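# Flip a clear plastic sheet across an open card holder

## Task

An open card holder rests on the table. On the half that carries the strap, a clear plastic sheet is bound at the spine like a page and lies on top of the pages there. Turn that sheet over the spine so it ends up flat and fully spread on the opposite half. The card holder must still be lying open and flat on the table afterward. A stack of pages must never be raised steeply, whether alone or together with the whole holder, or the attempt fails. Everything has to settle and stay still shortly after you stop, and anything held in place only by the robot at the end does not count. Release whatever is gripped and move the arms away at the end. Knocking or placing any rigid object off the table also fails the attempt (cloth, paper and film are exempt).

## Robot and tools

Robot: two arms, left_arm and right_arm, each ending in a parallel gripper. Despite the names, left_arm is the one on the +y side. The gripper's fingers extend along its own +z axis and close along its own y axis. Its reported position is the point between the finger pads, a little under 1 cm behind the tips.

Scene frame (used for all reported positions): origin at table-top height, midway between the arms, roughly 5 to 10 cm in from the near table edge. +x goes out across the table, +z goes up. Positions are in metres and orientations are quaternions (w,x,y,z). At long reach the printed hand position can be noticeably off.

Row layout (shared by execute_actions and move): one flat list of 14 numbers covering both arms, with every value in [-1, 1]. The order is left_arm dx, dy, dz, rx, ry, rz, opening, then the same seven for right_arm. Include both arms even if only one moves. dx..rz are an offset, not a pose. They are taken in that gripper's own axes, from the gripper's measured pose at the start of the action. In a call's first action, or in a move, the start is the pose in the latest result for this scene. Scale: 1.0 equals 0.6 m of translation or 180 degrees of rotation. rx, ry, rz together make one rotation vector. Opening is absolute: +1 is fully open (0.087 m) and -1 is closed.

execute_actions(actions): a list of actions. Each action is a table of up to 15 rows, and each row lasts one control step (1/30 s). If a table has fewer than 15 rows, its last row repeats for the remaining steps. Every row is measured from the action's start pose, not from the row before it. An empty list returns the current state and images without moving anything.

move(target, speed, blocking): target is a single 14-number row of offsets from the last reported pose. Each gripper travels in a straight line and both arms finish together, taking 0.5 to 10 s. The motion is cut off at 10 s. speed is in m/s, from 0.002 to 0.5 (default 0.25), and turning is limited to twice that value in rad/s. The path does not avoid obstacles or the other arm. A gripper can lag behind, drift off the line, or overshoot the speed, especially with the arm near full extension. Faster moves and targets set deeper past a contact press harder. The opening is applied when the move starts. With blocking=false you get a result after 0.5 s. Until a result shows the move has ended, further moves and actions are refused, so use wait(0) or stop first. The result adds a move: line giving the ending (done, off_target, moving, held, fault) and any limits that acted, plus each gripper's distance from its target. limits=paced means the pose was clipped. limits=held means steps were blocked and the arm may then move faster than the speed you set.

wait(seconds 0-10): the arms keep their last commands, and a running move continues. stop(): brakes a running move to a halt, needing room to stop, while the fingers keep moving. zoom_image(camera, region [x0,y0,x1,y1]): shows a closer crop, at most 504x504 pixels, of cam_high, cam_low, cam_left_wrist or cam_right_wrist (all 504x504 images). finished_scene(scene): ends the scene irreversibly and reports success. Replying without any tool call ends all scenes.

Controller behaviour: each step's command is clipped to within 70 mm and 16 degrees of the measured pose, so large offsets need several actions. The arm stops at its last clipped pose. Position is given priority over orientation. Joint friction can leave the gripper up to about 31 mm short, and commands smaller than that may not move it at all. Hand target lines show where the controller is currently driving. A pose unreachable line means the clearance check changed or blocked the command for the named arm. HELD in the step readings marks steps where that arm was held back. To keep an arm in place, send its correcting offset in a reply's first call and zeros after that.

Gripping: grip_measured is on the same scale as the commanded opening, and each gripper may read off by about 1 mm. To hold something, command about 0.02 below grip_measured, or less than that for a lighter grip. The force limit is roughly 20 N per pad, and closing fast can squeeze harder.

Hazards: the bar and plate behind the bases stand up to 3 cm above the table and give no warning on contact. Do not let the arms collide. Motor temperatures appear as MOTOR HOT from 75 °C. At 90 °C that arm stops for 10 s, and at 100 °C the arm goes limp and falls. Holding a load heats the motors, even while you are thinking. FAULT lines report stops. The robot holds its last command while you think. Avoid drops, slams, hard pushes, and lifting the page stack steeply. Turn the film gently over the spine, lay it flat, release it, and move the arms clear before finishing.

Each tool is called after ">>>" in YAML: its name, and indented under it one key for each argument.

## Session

>>> execute_actions:
  actions: []

Scene clock: 0.00 s.
left_arm: end_effector_position=(+0.3613, +0.3146, +0.3639) grip_measured=+0.985 end_effector_quat_wxyz=(+0.724, +0.000, +0.690, -0.001) | right_arm: end_effector_position=(+0.3865, -0.3241, +0.3366) grip_measured=+0.987 end_effector_quat_wxyz=(+0.700, -0.007, +0.714, -0.008)
Joint positions: left_arm=[0.011 1.032 1.041 0.007 0.011 0.01  0.087] | right_arm=[-0.002  1.042  1.061 -0.007  0.011  0.004  0.087]
Joint velocities: left_arm=[-0.012 -0.002  0.002 -0.037  0.007 -0.051  0.   ] | right_arm=[ 0.002 -0.012 -0.007  0.007 -0.007  0.022 -0.001]
Motor temperatures (°C, as the motors report them): left_arm=[20 23 23 24 25 22] | right_arm=[22 24 23 26 25 24]
Hand target (left_arm): +0.361, +0.315, +0.364; +0.724, +0.000, +0.690, -0.001
Hand target (right_arm): +0.386, -0.324, +0.337; +0.700, -0.007, +0.714, -0.008

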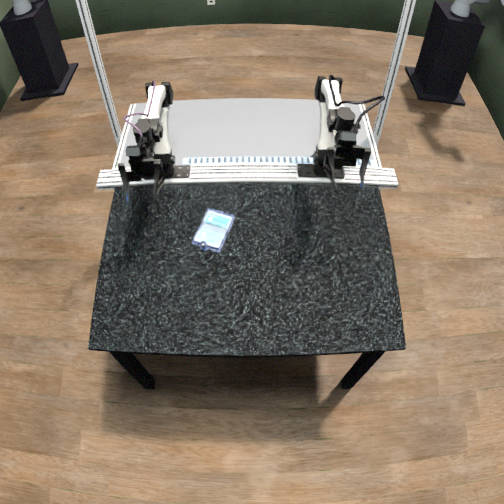

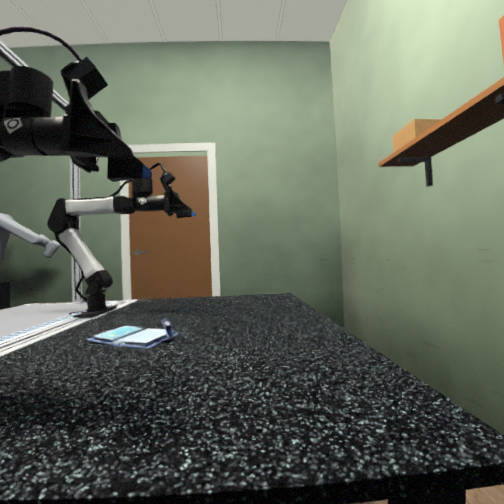

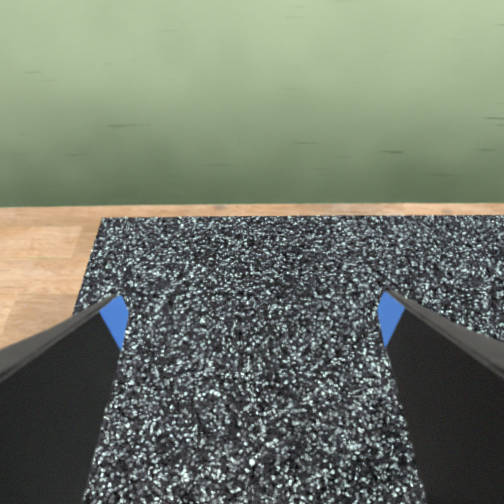

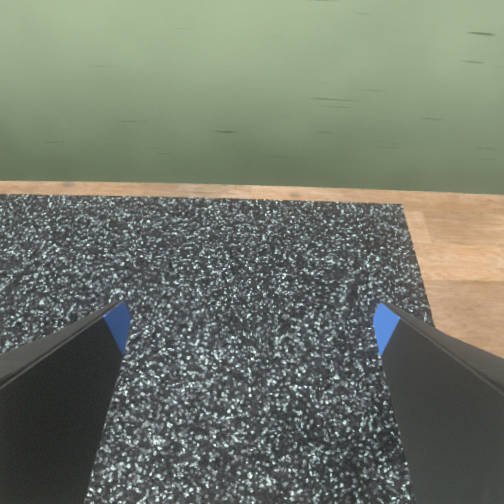

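>>> move:
  target: [0,0,0,0,0,0,1,0.43,0.34,-0.07,-0.299,0.426,-0.304,0.2]
  speed: 0.4

Scene clock: 5.60 s.
left_arm: end_effector_position=(+0.3613, +0.3146, +0.3639) grip_measured=+0.985 end_effector_quat_wxyz=(+0.724, +0.000, +0.690, -0.001) | right_arm: end_effector_position=(+0.3386, -0.1264, +0.0725) grip_measured=+0.200 end_effector_quat_wxyz=(+0.001, -0.569, +0.822, -0.007)
Joint positions: left_arm=[0.011 1.032 1.041 0.007 0.011 0.01  0.087] | right_arm=[ 0.596  2.178  2.044 -1.395  0.012 -0.604  0.053]
Joint velocities: left_arm=[ 0.002 -0.012  0.007 -0.037 -0.037 -0.066 -0.001] | right_arm=[ 0.017 -0.002  0.002 -0.051 -0.037  0.037 -0.001]
Motor temperatures (°C, as the motors report them): left_arm=[20 23 24 25 25 22] | right_arm=[22 25 24 28 25 24]
Hand target (left_arm): +0.361, +0.315, +0.364; +0.724, +0.000, +0.690, -0.001
Hand target (right_arm): +0.338, -0.126, +0.074; -0.006, -0.576, +0.817, -0.011
Off the commanded pose (left_arm): 0.000 m, 0 deg.
Off the commanded pose (right_arm): 0.003 m, 1 deg.
move: done

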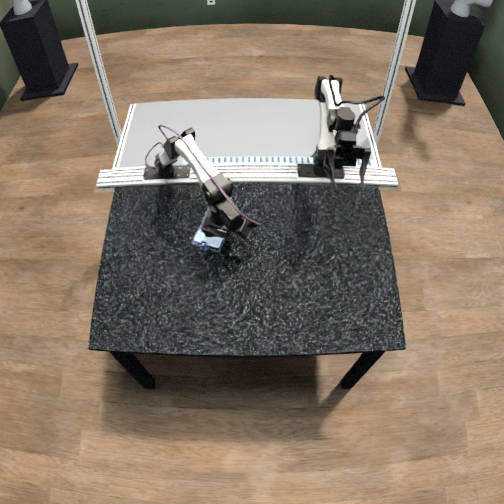

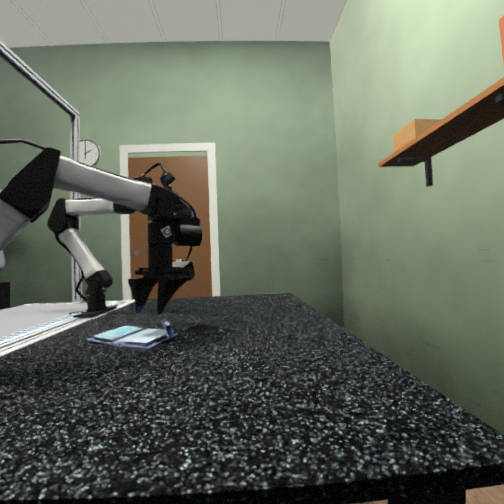

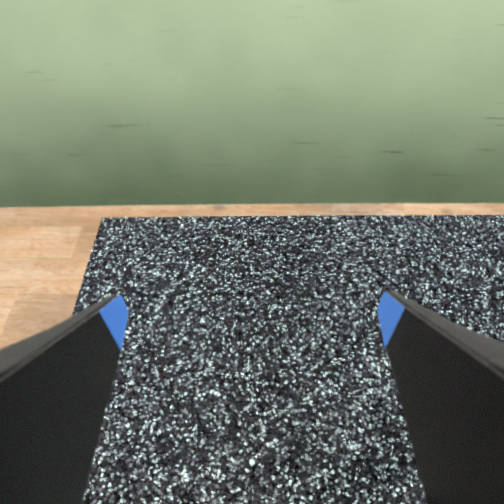

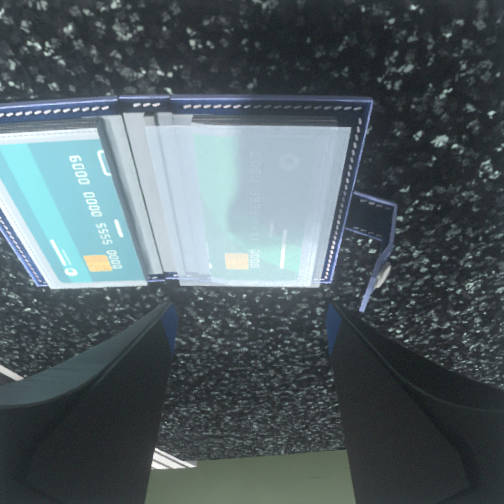

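>>> move:
  target: [0,0,0,0,0,0,1,0.01,0,0.11,0,0,0,0.05]
  speed: 0.05

>>> execute_actions:
  actions:
    - [[0,0,0,0,0,0,1,0,0,0.025,0,0,0,-0.2]]
    - [[0,0,0,0,0,0,1,0,0,0.025,0,0,0,-0.45]]

Scene clock: 9.37 s.
left_arm: end_effector_position=(+0.3613, +0.3146, +0.3639) grip_measured=+0.985 end_effector_quat_wxyz=(+0.724, +0.000, +0.690, -0.001) | right_arm: end_effector_position=(+0.3374, -0.1276, +0.0244) grip_measured=+0.050 end_effector_quat_wxyz=(+0.006, -0.569, +0.822, -0.007)
Joint positions: left_arm=[0.011 1.032 1.041 0.007 0.011 0.01  0.087] | right_arm=[ 0.596  2.164  1.832 -1.185  0.013 -0.604  0.046]
Joint velocities: left_arm=[-0.007 -0.007  0.002  0.007 -0.037  0.095  0.   ] | right_arm=[ 0.017  0.002 -0.007 -0.037  0.022 -0.051 -0.001]
Motor temperatures (°C, as the motors report them): left_arm=[20 23 24 26 25 22] | right_arm=[22 26 24 27 25 24]
Hand target (left_arm): +0.361, +0.315, +0.364; +0.724, +0.000, +0.690, -0.001
Hand target (right_arm): +0.337, -0.132, +0.007; -0.000, -0.569, +0.822, -0.007
Off the commanded pose (left_arm): 0.000 m, 0 deg.
Off the commanded pose (right_arm): 0.019 m, 1 deg.
move: off_target (right_arm)

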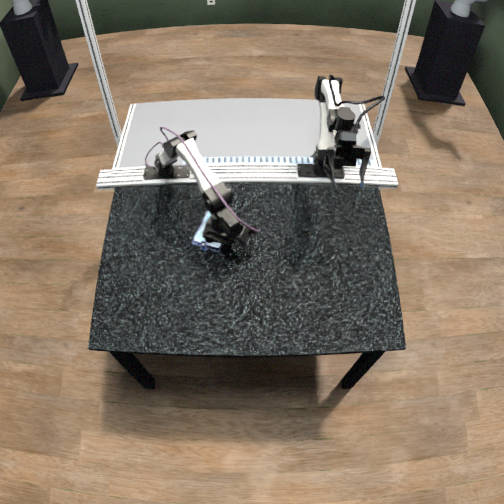

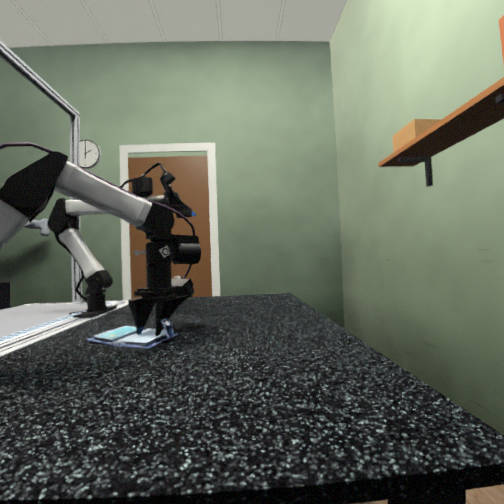

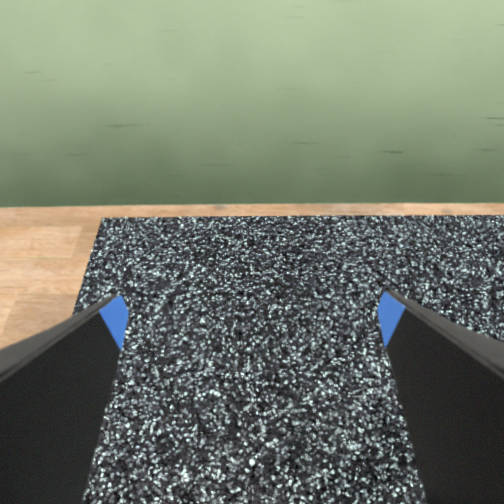

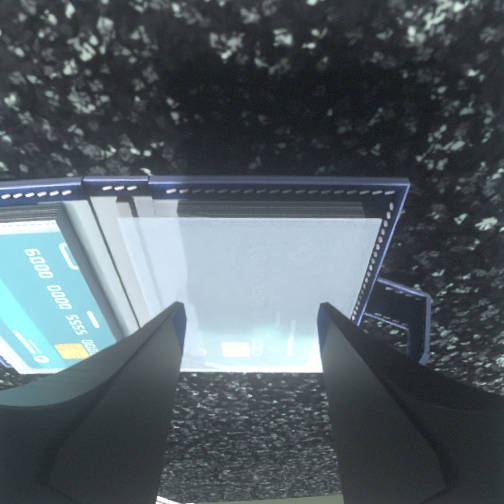

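Scene clock: 10.37 s.
left_arm: end_effector_position=(+0.3613, +0.3146, +0.3639) grip_measured=+0.985 end_effector_quat_wxyz=(+0.724, +0.000, +0.690, -0.001) | right_arm: end_effector_position=(+0.3401, -0.1280, +0.0244) grip_measured=-0.448 end_effector_quat_wxyz=(+0.011, -0.569, +0.822, -0.012)
Joint positions: left_arm=[0.011 1.032 1.041 0.007 0.011 0.01  0.087] | right_arm=[ 0.596  2.164  1.832 -1.177  0.023 -0.604  0.024]
Joint velocities: left_arm=[ 0.002 -0.007 -0.017  0.007  0.007  0.037 -0.   ] | right_arm=[ 0.007 -0.017 -0.002  0.022 -0.007 -0.037  0.001]
Motor temperatures (°C, as the motors report them): left_arm=[20 23 25 26 25 22] | right_arm=[22 27 24 27 25 24]
Hand target (left_arm): +0.361, +0.315, +0.364; +0.724, +0.000, +0.690, -0.001
Hand target (right_arm): +0.341, -0.129, +0.010; +0.011, -0.569, +0.822, -0.015
Off the commanded pose (left_arm): 0.000 m, 0 deg.
Off the commanded pose (right_arm): 0.015 m, 0 deg.
Step readings (end_effector_position; steps 1 to 15: 1st action; 16 to 30: 2nd action):
0: left_arm (+0.3613, +0.3146, +0.3639) | right_arm (+0.3374, -0.1276, +0.0244)
1: left_arm (+0.3613, +0.3146, +0.3639) | right_arm (+0.3388, -0.1278, +0.0244)
2: left_arm (+0.3613, +0.3146, +0.3639) | right_arm (+0.3404, -0.1282, +0.0245)
4: left_arm (+0.3613, +0.3146, +0.3639) | right_arm (+0.3410, -0.1285, +0.0245)
8: left_arm (+0.3613, +0.3146, +0.3639) | right_arm (+0.3410, -0.1285, +0.0245)
15: left_arm (+0.3613, +0.3146, +0.3639) | right_arm (+0.3410, -0.1285, +0.0245)
16: left_arm (+0.3613, +0.3146, +0.3639) | right_arm (+0.3406, -0.1283, +0.0245)
17: left_arm (+0.3613, +0.3146, +0.3639) | right_arm (+0.3404, -0.1282, +0.0245)
19: left_arm (+0.3613, +0.3146, +0.3639) | right_arm (+0.3401, -0.1280, +0.0244)
23: left_arm (+0.3613, +0.3146, +0.3639) | right_arm (+0.3401, -0.1280, +0.0244)
30: end_effector_position above

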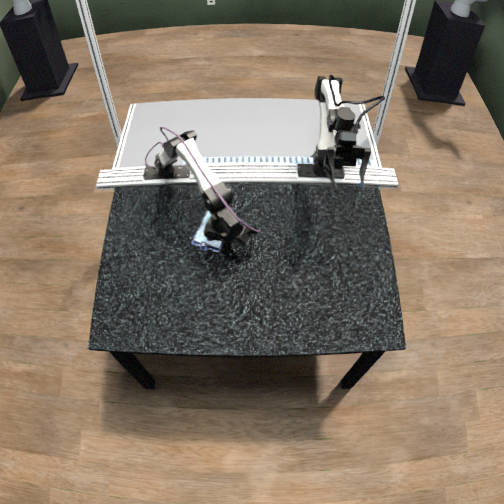

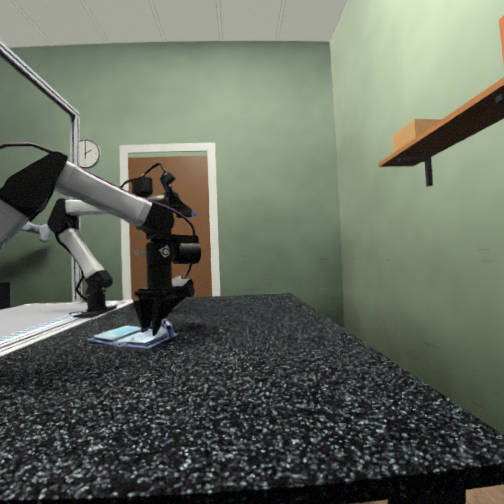

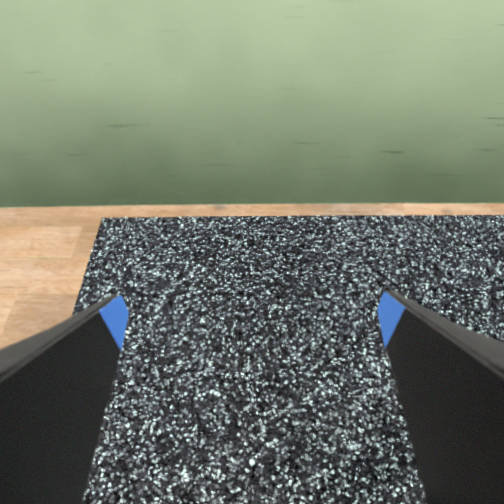

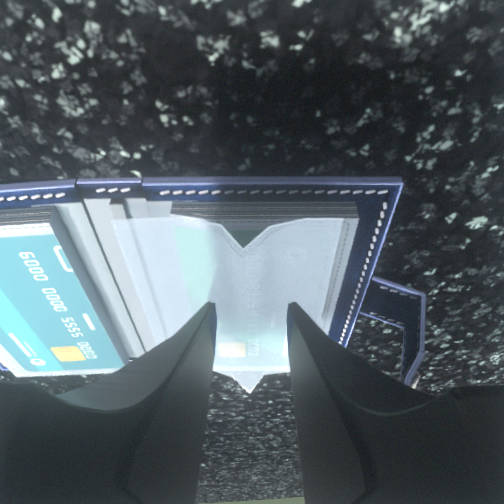

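>>> execute_actions:
  actions:
    - [[0,0,0,0,0,0,1,0,0,0.025,0,0,0,-0.72]]
    - [[0,0,0,0,0,0,1,0,0,0.025,0,0,0,-1]]

>>> move:
  target: [0,0,0,0,0,0,1,0,0.035,-0.03,0,0,0,-1]
  speed: 0.04

>>> move:
  target: [0,0,0,0,0,0,1,0,0.075,0,0.05,0,0,-1]
  speed: 0.06

>>> zoom_image:
  camera: "cam_low"
  region: [70,260,200,370]

Scene clock: 14.43 s.
left_arm: end_effector_position=(+0.3613, +0.3146, +0.3639) grip_measured=+0.985 end_effector_quat_wxyz=(+0.724, +0.000, +0.690, -0.001) | right_arm: end_effector_position=(+0.3374, -0.1270, +0.0243) grip_measured=-1.000 end_effector_quat_wxyz=(+0.007, -0.568, +0.823, -0.007)
Joint positions: left_arm=[0.011 1.032 1.041 0.007 0.011 0.01  0.087] | right_arm=[ 0.596  2.164  1.832 -1.183  0.012 -0.6    0.   ]
Joint velocities: left_arm=[ 0.002 -0.012 -0.012 -0.095  0.022  0.007  0.   ] | right_arm=[ 0.002 -0.002 -0.002 -0.007 -0.007  0.037  0.   ]
Motor temperatures (°C, as the motors report them): left_arm=[20 23 25 27 25 22] | right_arm=[22 28 24 27 25 24]
Hand target (left_arm): +0.361, +0.315, +0.364; +0.724, +0.000, +0.690, -0.001
Hand target (right_arm): +0.339, -0.128, +0.010; +0.008, -0.568, +0.823, -0.010
Off the commanded pose (left_arm): 0.000 m, 0 deg.
Off the commanded pose (right_arm): 0.015 m, 0 deg.
Step readings (end_effector_position; steps 1 to 15: 1st action; 16 to 30: 2nd action):
0: left_arm (+0.3613, +0.3146, +0.3639) | right_arm (+0.3401, -0.1280, +0.0244)
1: left_arm (+0.3613, +0.3146, +0.3639) | right_arm (+0.3395, -0.1278, +0.0244)
2: left_arm (+0.3613, +0.3146, +0.3639) | right_arm (+0.3392, -0.1277, +0.0244)
4: left_arm (+0.3613, +0.3146, +0.3639) | right_arm (+0.3389, -0.1276, +0.0244)
8: left_arm (+0.3613, +0.3146, +0.3639) | right_arm (+0.3389, -0.1276, +0.0244)
15: left_arm (+0.3613, +0.3146, +0.3639) | right_arm (+0.3389, -0.1276, +0.0244)
16: left_arm (+0.3613, +0.3146, +0.3639) | right_arm (+0.3389, -0.1276, +0.0244)
17: left_arm (+0.3613, +0.3146, +0.3639) | right_arm (+0.3382, -0.1274, +0.0243)
19: left_arm (+0.3613, +0.3146, +0.3639) | right_arm (+0.3374, -0.1271, +0.0243)
23: left_arm (+0.3613, +0.3146, +0.3639) | right_arm (+0.3374, -0.1270, +0.0243)
30: end_effector_position above

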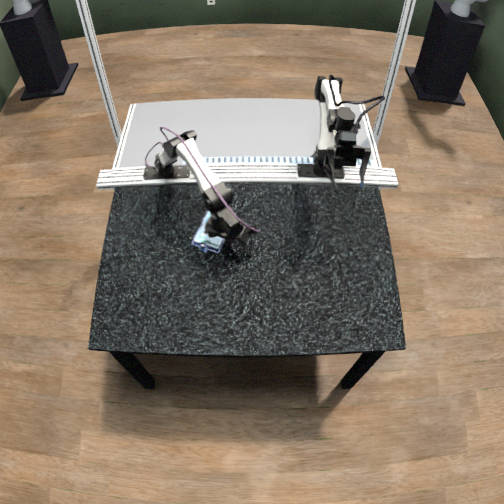

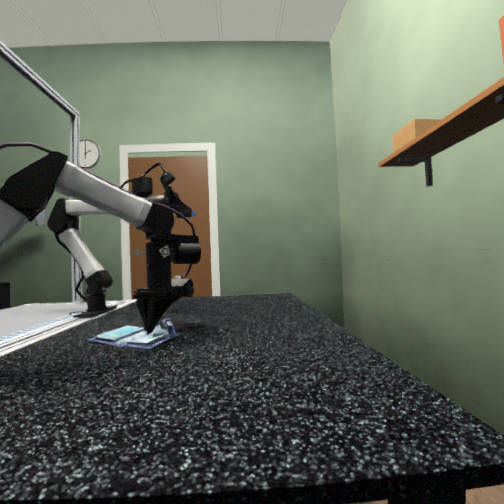

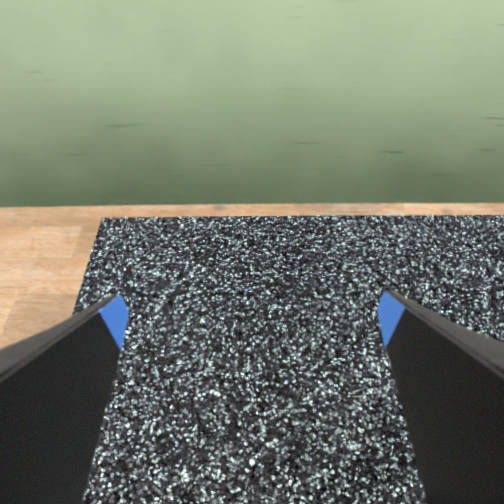

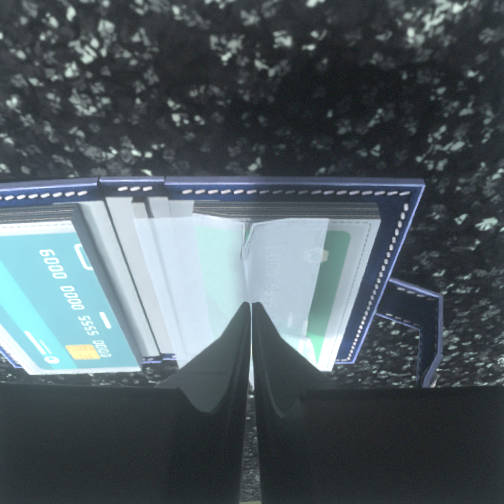

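Scene clock: 15.43 s.
left_arm: end_effector_position=(+0.3613, +0.3146, +0.3639) grip_measured=+0.985 end_effector_quat_wxyz=(+0.724, +0.000, +0.690, -0.001) | right_arm: end_effector_position=(+0.3286, -0.1167, +0.0382) grip_measured=-1.000 end_effector_quat_wxyz=(+0.019, -0.568, +0.823, -0.005)
Joint positions: left_arm=[0.011 1.032 1.041 0.007 0.011 0.01  0.087] | right_arm=[ 0.627  2.128  1.832 -1.197  0.011 -0.569  0.   ]
Joint velocities: left_arm=[-0.002 -0.002 -0.002 -0.022 -0.007 -0.007  0.   ] | right_arm=[ 0.002  0.012 -0.017 -0.022 -0.066 -0.022  0.   ]
Motor temperatures (°C, as the motors report them): left_arm=[20 23 25 27 25 22] | right_arm=[22 29 24 27 25 24]
Hand target (left_arm): +0.361, +0.315, +0.364; +0.724, +0.000, +0.690, -0.001
Hand target (right_arm): +0.318, -0.120, +0.042; +0.008, -0.568, +0.823, -0.006
Off the commanded pose (left_arm): 0.000 m, 0 deg.
Off the commanded pose (right_arm): 0.012 m, 1 deg.
move: off_target (right_arm)

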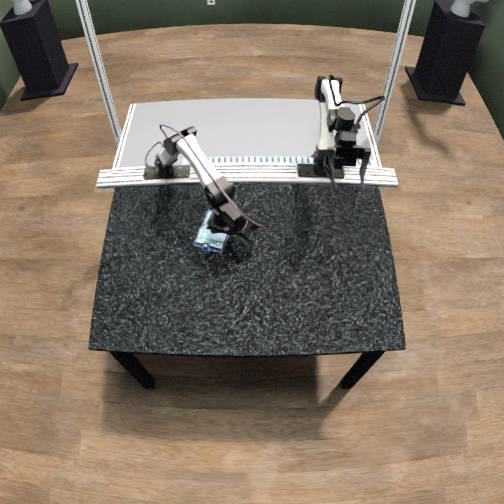

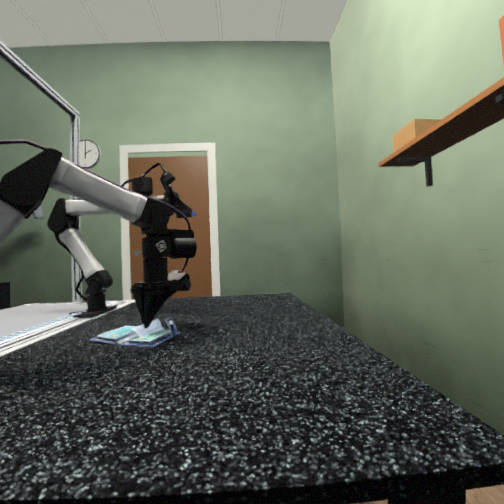

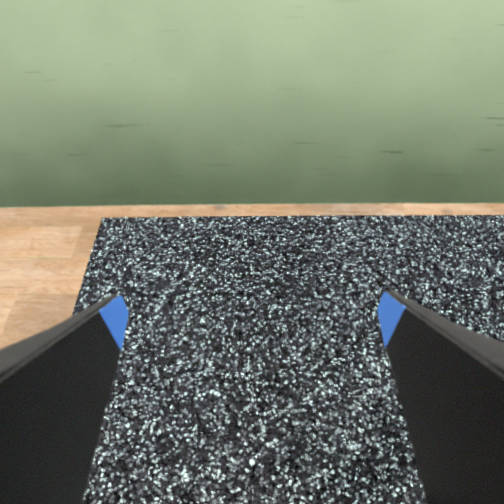

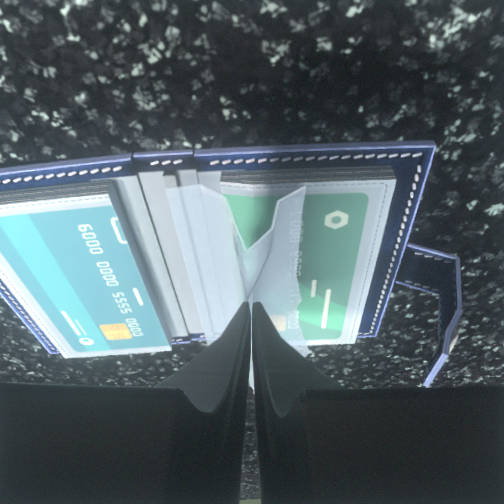

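Scene clock: 17.13 s.
left_arm: end_effector_position=(+0.3613, +0.3146, +0.3639) grip_measured=+0.985 end_effector_quat_wxyz=(+0.724, +0.000, +0.690, -0.001) | right_arm: end_effector_position=(+0.2911, -0.0998, +0.0360) grip_measured=-1.000 end_effector_quat_wxyz=(+0.058, -0.565, +0.821, -0.066)
Joint positions: left_arm=[0.011 1.032 1.041 0.007 0.011 0.01  0.087] | right_arm=[ 0.776  2.     1.613 -1.054  0.157 -0.426  0.   ]
Joint velocities: left_arm=[ 0.002  0.012 -0.012 -0.022 -0.066 -0.022  0.   ] | right_arm=[ 0.002 -0.007 -0.012  0.051 -0.037 -0.022  0.   ]
Motor temperatures (°C, as the motors report them): left_arm=[20 23 25 27 25 22] | right_arm=[22 30 24 27 25 24]
Hand target (left_arm): +0.361, +0.315, +0.364; +0.724, +0.000, +0.690, -0.001
Hand target (right_arm): +0.287, -0.100, +0.038; +0.064, -0.564, +0.821, -0.068
Off the commanded pose (left_arm): 0.000 m, 0 deg.
Off the commanded pose (right_arm): 0.005 m, 1 deg.
move: done

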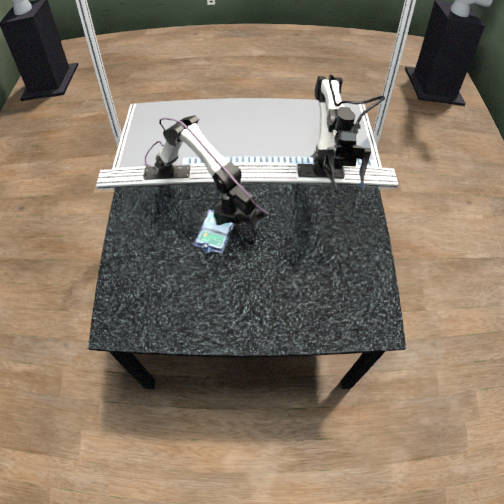

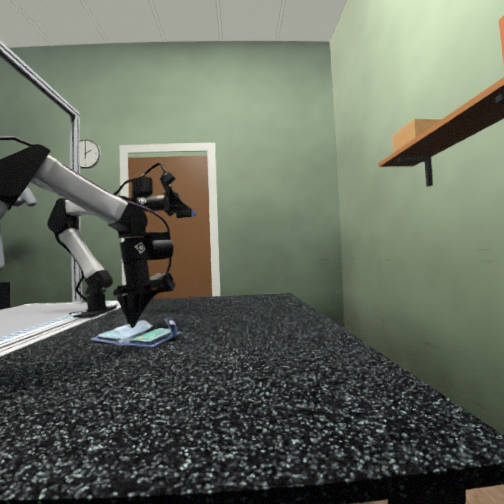

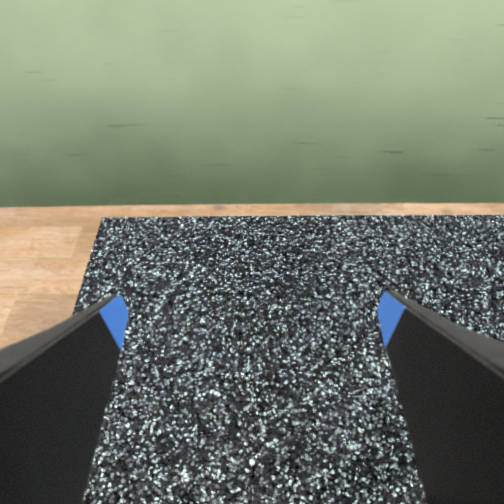

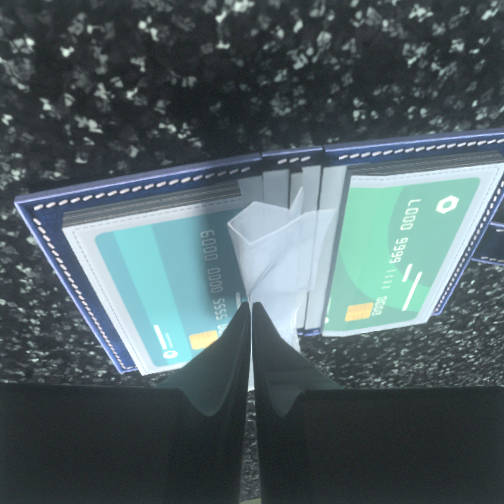

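Region (70, 260, 200, 370) of cam_low's 504x504 image, scaled by 3.877, with more detail than that image has; it fills the top 426 rows of this view, and the rest is white.

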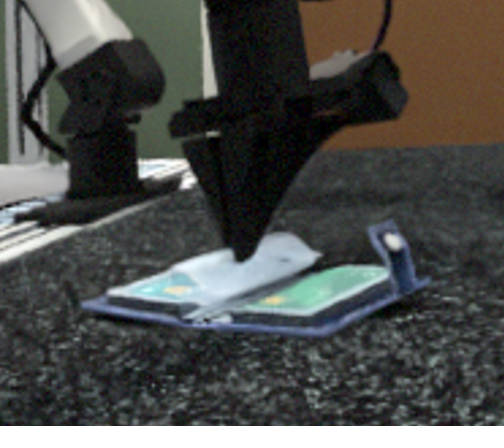

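Open slightly and roll the fold onward with the trailing finger.

>>> move:
  target: [0,0,0,0,0,0,1,0.015,0.09,-0.022,0,0,0,-0.8]
  speed: 0.05

>>> move:
  target: [0,0,0,0,0,0,1,0,0.03,-0.12,0,0,0,-0.8]
  speed: 0.1

>>> zoom_image:
  camera: "cam_low"
  region: [70,260,200,370]

Scene clock: 21.67 s.
left_arm: end_effector_position=(+0.3613, +0.3146, +0.3639) grip_measured=+0.985 end_effector_quat_wxyz=(+0.724, +0.000, +0.690, -0.001) | right_arm: end_effector_position=(+0.2421, -0.0851, +0.0385) grip_measured=-0.800 end_effector_quat_wxyz=(+0.056, -0.566, +0.820, -0.062)
Joint positions: left_arm=[0.011 1.032 1.041 0.007 0.011 0.01  0.087] | right_arm=[ 0.895  1.921  1.511 -1.049  0.162 -0.307  0.009]
Joint velocities: left_arm=[ 0.002 -0.012 -0.017 -0.007  0.037  0.051  0.   ] | right_arm=[-0.022 -0.007 -0.012  0.081  0.007  0.066  0.   ]
Motor temperatures (°C, as the motors report them): left_arm=[20 23 26 28 25 22] | right_arm=[22 31 24 27 25 24]
Hand target (left_arm): +0.361, +0.315, +0.364; +0.724, +0.000, +0.690, -0.001
Hand target (right_arm): +0.236, -0.088, +0.040; +0.058, -0.565, +0.821, -0.065
Off the commanded pose (left_arm): 0.000 m, 0 deg.
Off the commanded pose (right_arm): 0.007 m, 1 deg.
move: done

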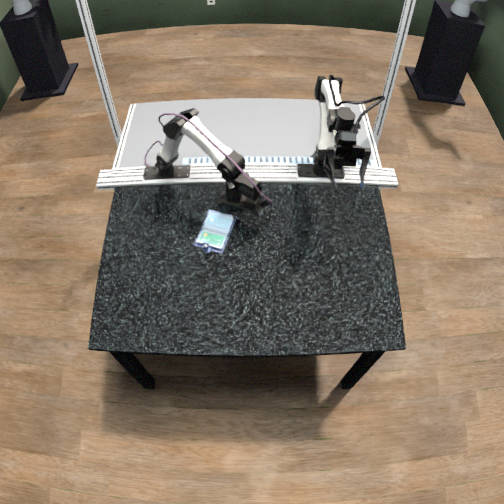

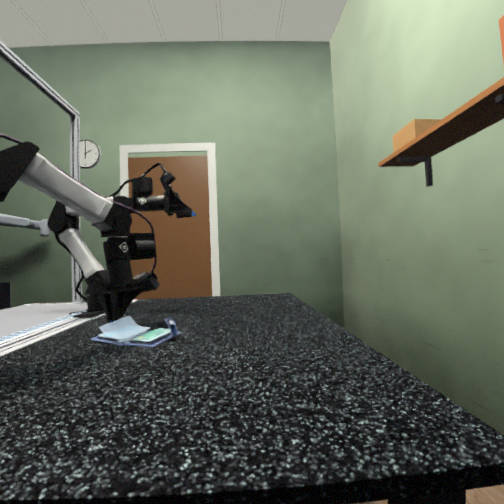

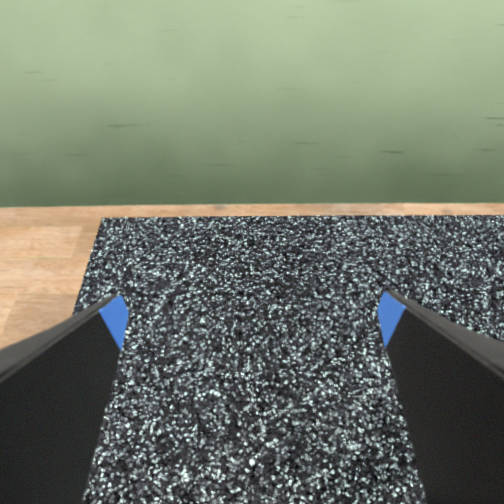

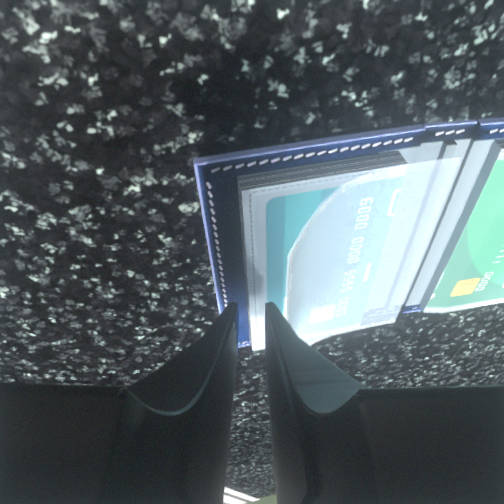

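Scene clock: 23.00 s.
left_arm: end_effector_position=(+0.3613, +0.3146, +0.3639) grip_measured=+0.985 end_effector_quat_wxyz=(+0.724, +0.000, +0.690, -0.001) | right_arm: end_effector_position=(+0.2169, -0.0785, +0.0942) grip_measured=-0.800 end_effector_quat_wxyz=(+0.047, -0.565, +0.821, -0.062)
Joint positions: left_arm=[0.011 1.032 1.041 0.007 0.011 0.01  0.087] | right_arm=[ 0.961  1.883  1.677 -1.285  0.163 -0.238  0.009]
Joint velocities: left_arm=[-0.017 -0.002  0.007 -0.007 -0.037  0.007 -0.   ] | right_arm=[-0.017  0.002 -0.012 -0.022  0.007 -0.022 -0.001]
Motor temperatures (°C, as the motors report them): left_arm=[20 23 26 28 25 22] | right_arm=[22 32 25 27 25 24]
Hand target (left_arm): +0.361, +0.315, +0.364; +0.724, +0.000, +0.690, -0.001
Hand target (right_arm): +0.214, -0.077, +0.107; +0.057, -0.565, +0.821, -0.061
Off the commanded pose (left_arm): 0.000 m, 0 deg.
Off the commanded pose (right_arm): 0.013 m, 1 deg.
move: off_target (right_arm)

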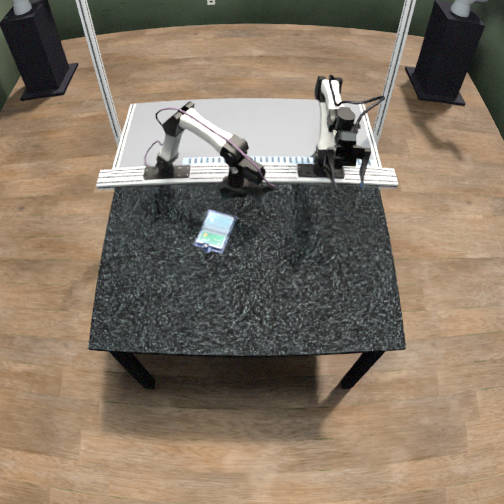

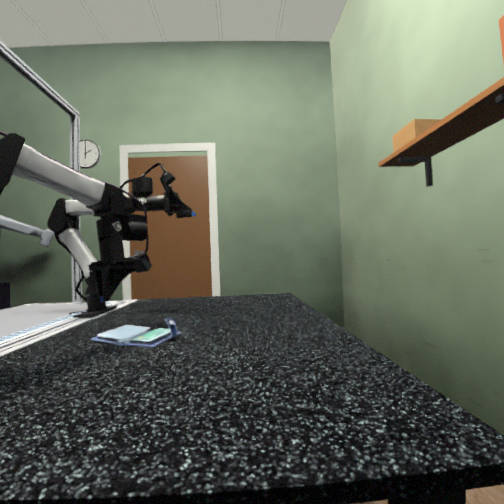

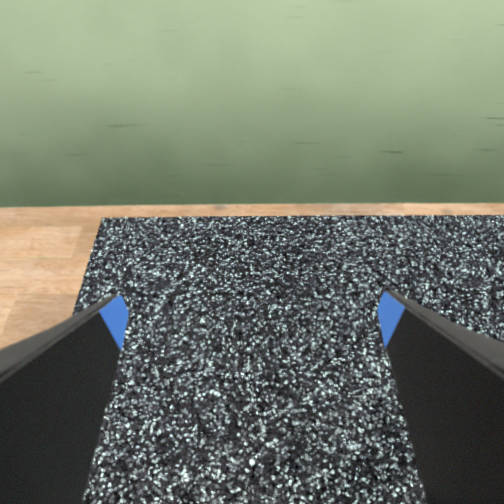

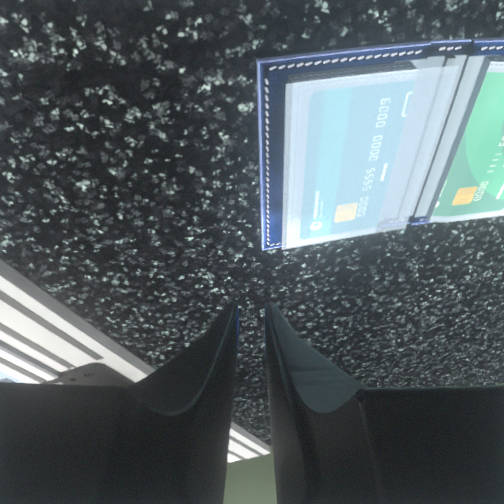

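Region (70, 260, 200, 370) of cam_low's 504x504 image, scaled by 3.877, with more detail than that image has; it fills the top 426 rows of this view, and the rest is white.

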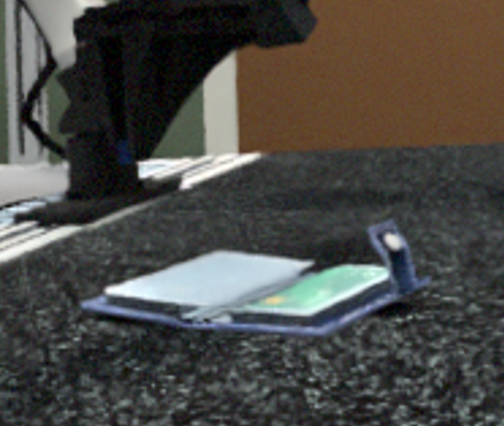

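>>> move:
  target: [0,0,0,0,0,0,1,0.15,0,-0.17,0,-0.08,0,0]
  speed: 0.3

>>> finished_scene:
  scene: 2

Scene clock: 25.93 s.
left_arm: end_effector_position=(+0.3613, +0.3146, +0.3639) grip_measured=+0.985 end_effector_quat_wxyz=(+0.724, +0.000, +0.690, -0.001) | right_arm: end_effector_position=(+0.1757, -0.1498, +0.2006) grip_measured=+0.000 end_effector_quat_wxyz=(+0.168, -0.564, +0.808, +0.013)
Joint positions: left_arm=[0.011 1.032 1.041 0.007 0.011 0.01  0.087] | right_arm=[ 0.901  1.361  1.538 -1.377  0.085 -0.323  0.044]
Joint velocities: left_arm=[ 0.002 -0.022 -0.007 -0.022 -0.051 -0.022 -0.   ] | right_arm=[ 0.007 -0.007 -0.007 -0.081  0.007  0.007  0.   ]
Motor temperatures (°C, as the motors report them): left_arm=[20 23 26 28 25 22] | right_arm=[22 32 25 27 25 24]
Hand target (left_arm): +0.361, +0.315, +0.364; +0.724, +0.000, +0.690, -0.001
Hand target (right_arm): +0.171, -0.159, +0.195; +0.148, -0.568, +0.810, +0.009
Off the commanded pose (left_arm): 0.000 m, 0 deg.
Off the commanded pose (right_arm): 0.011 m, 2 deg.
move: off_target (right_arm)

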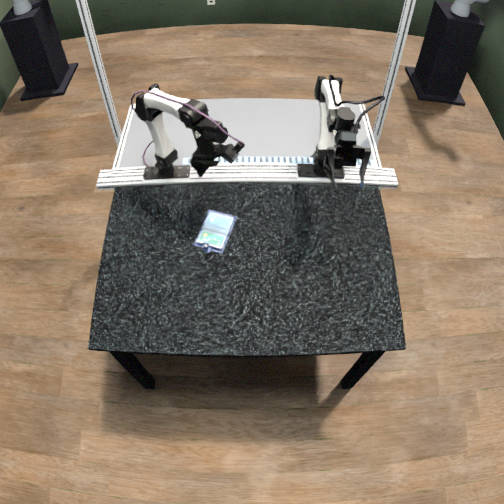

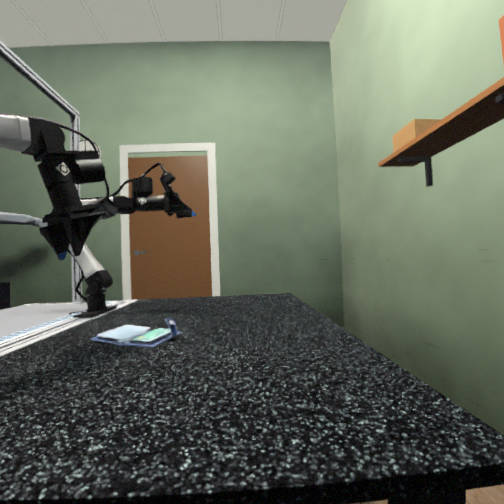

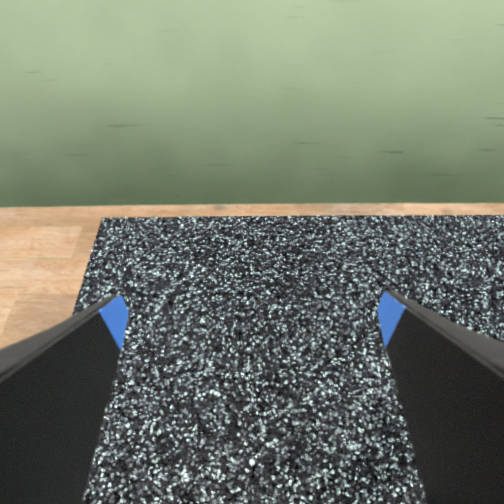

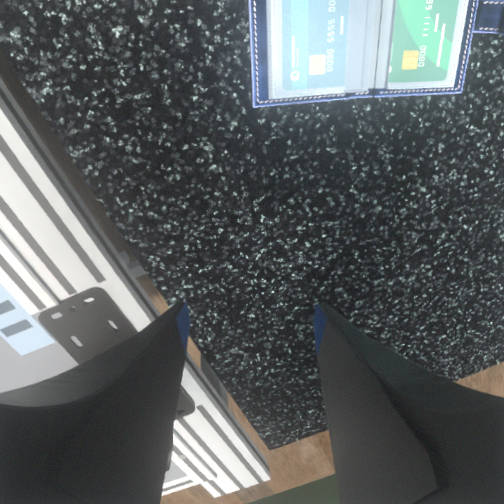

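The scene is finished: the task was done.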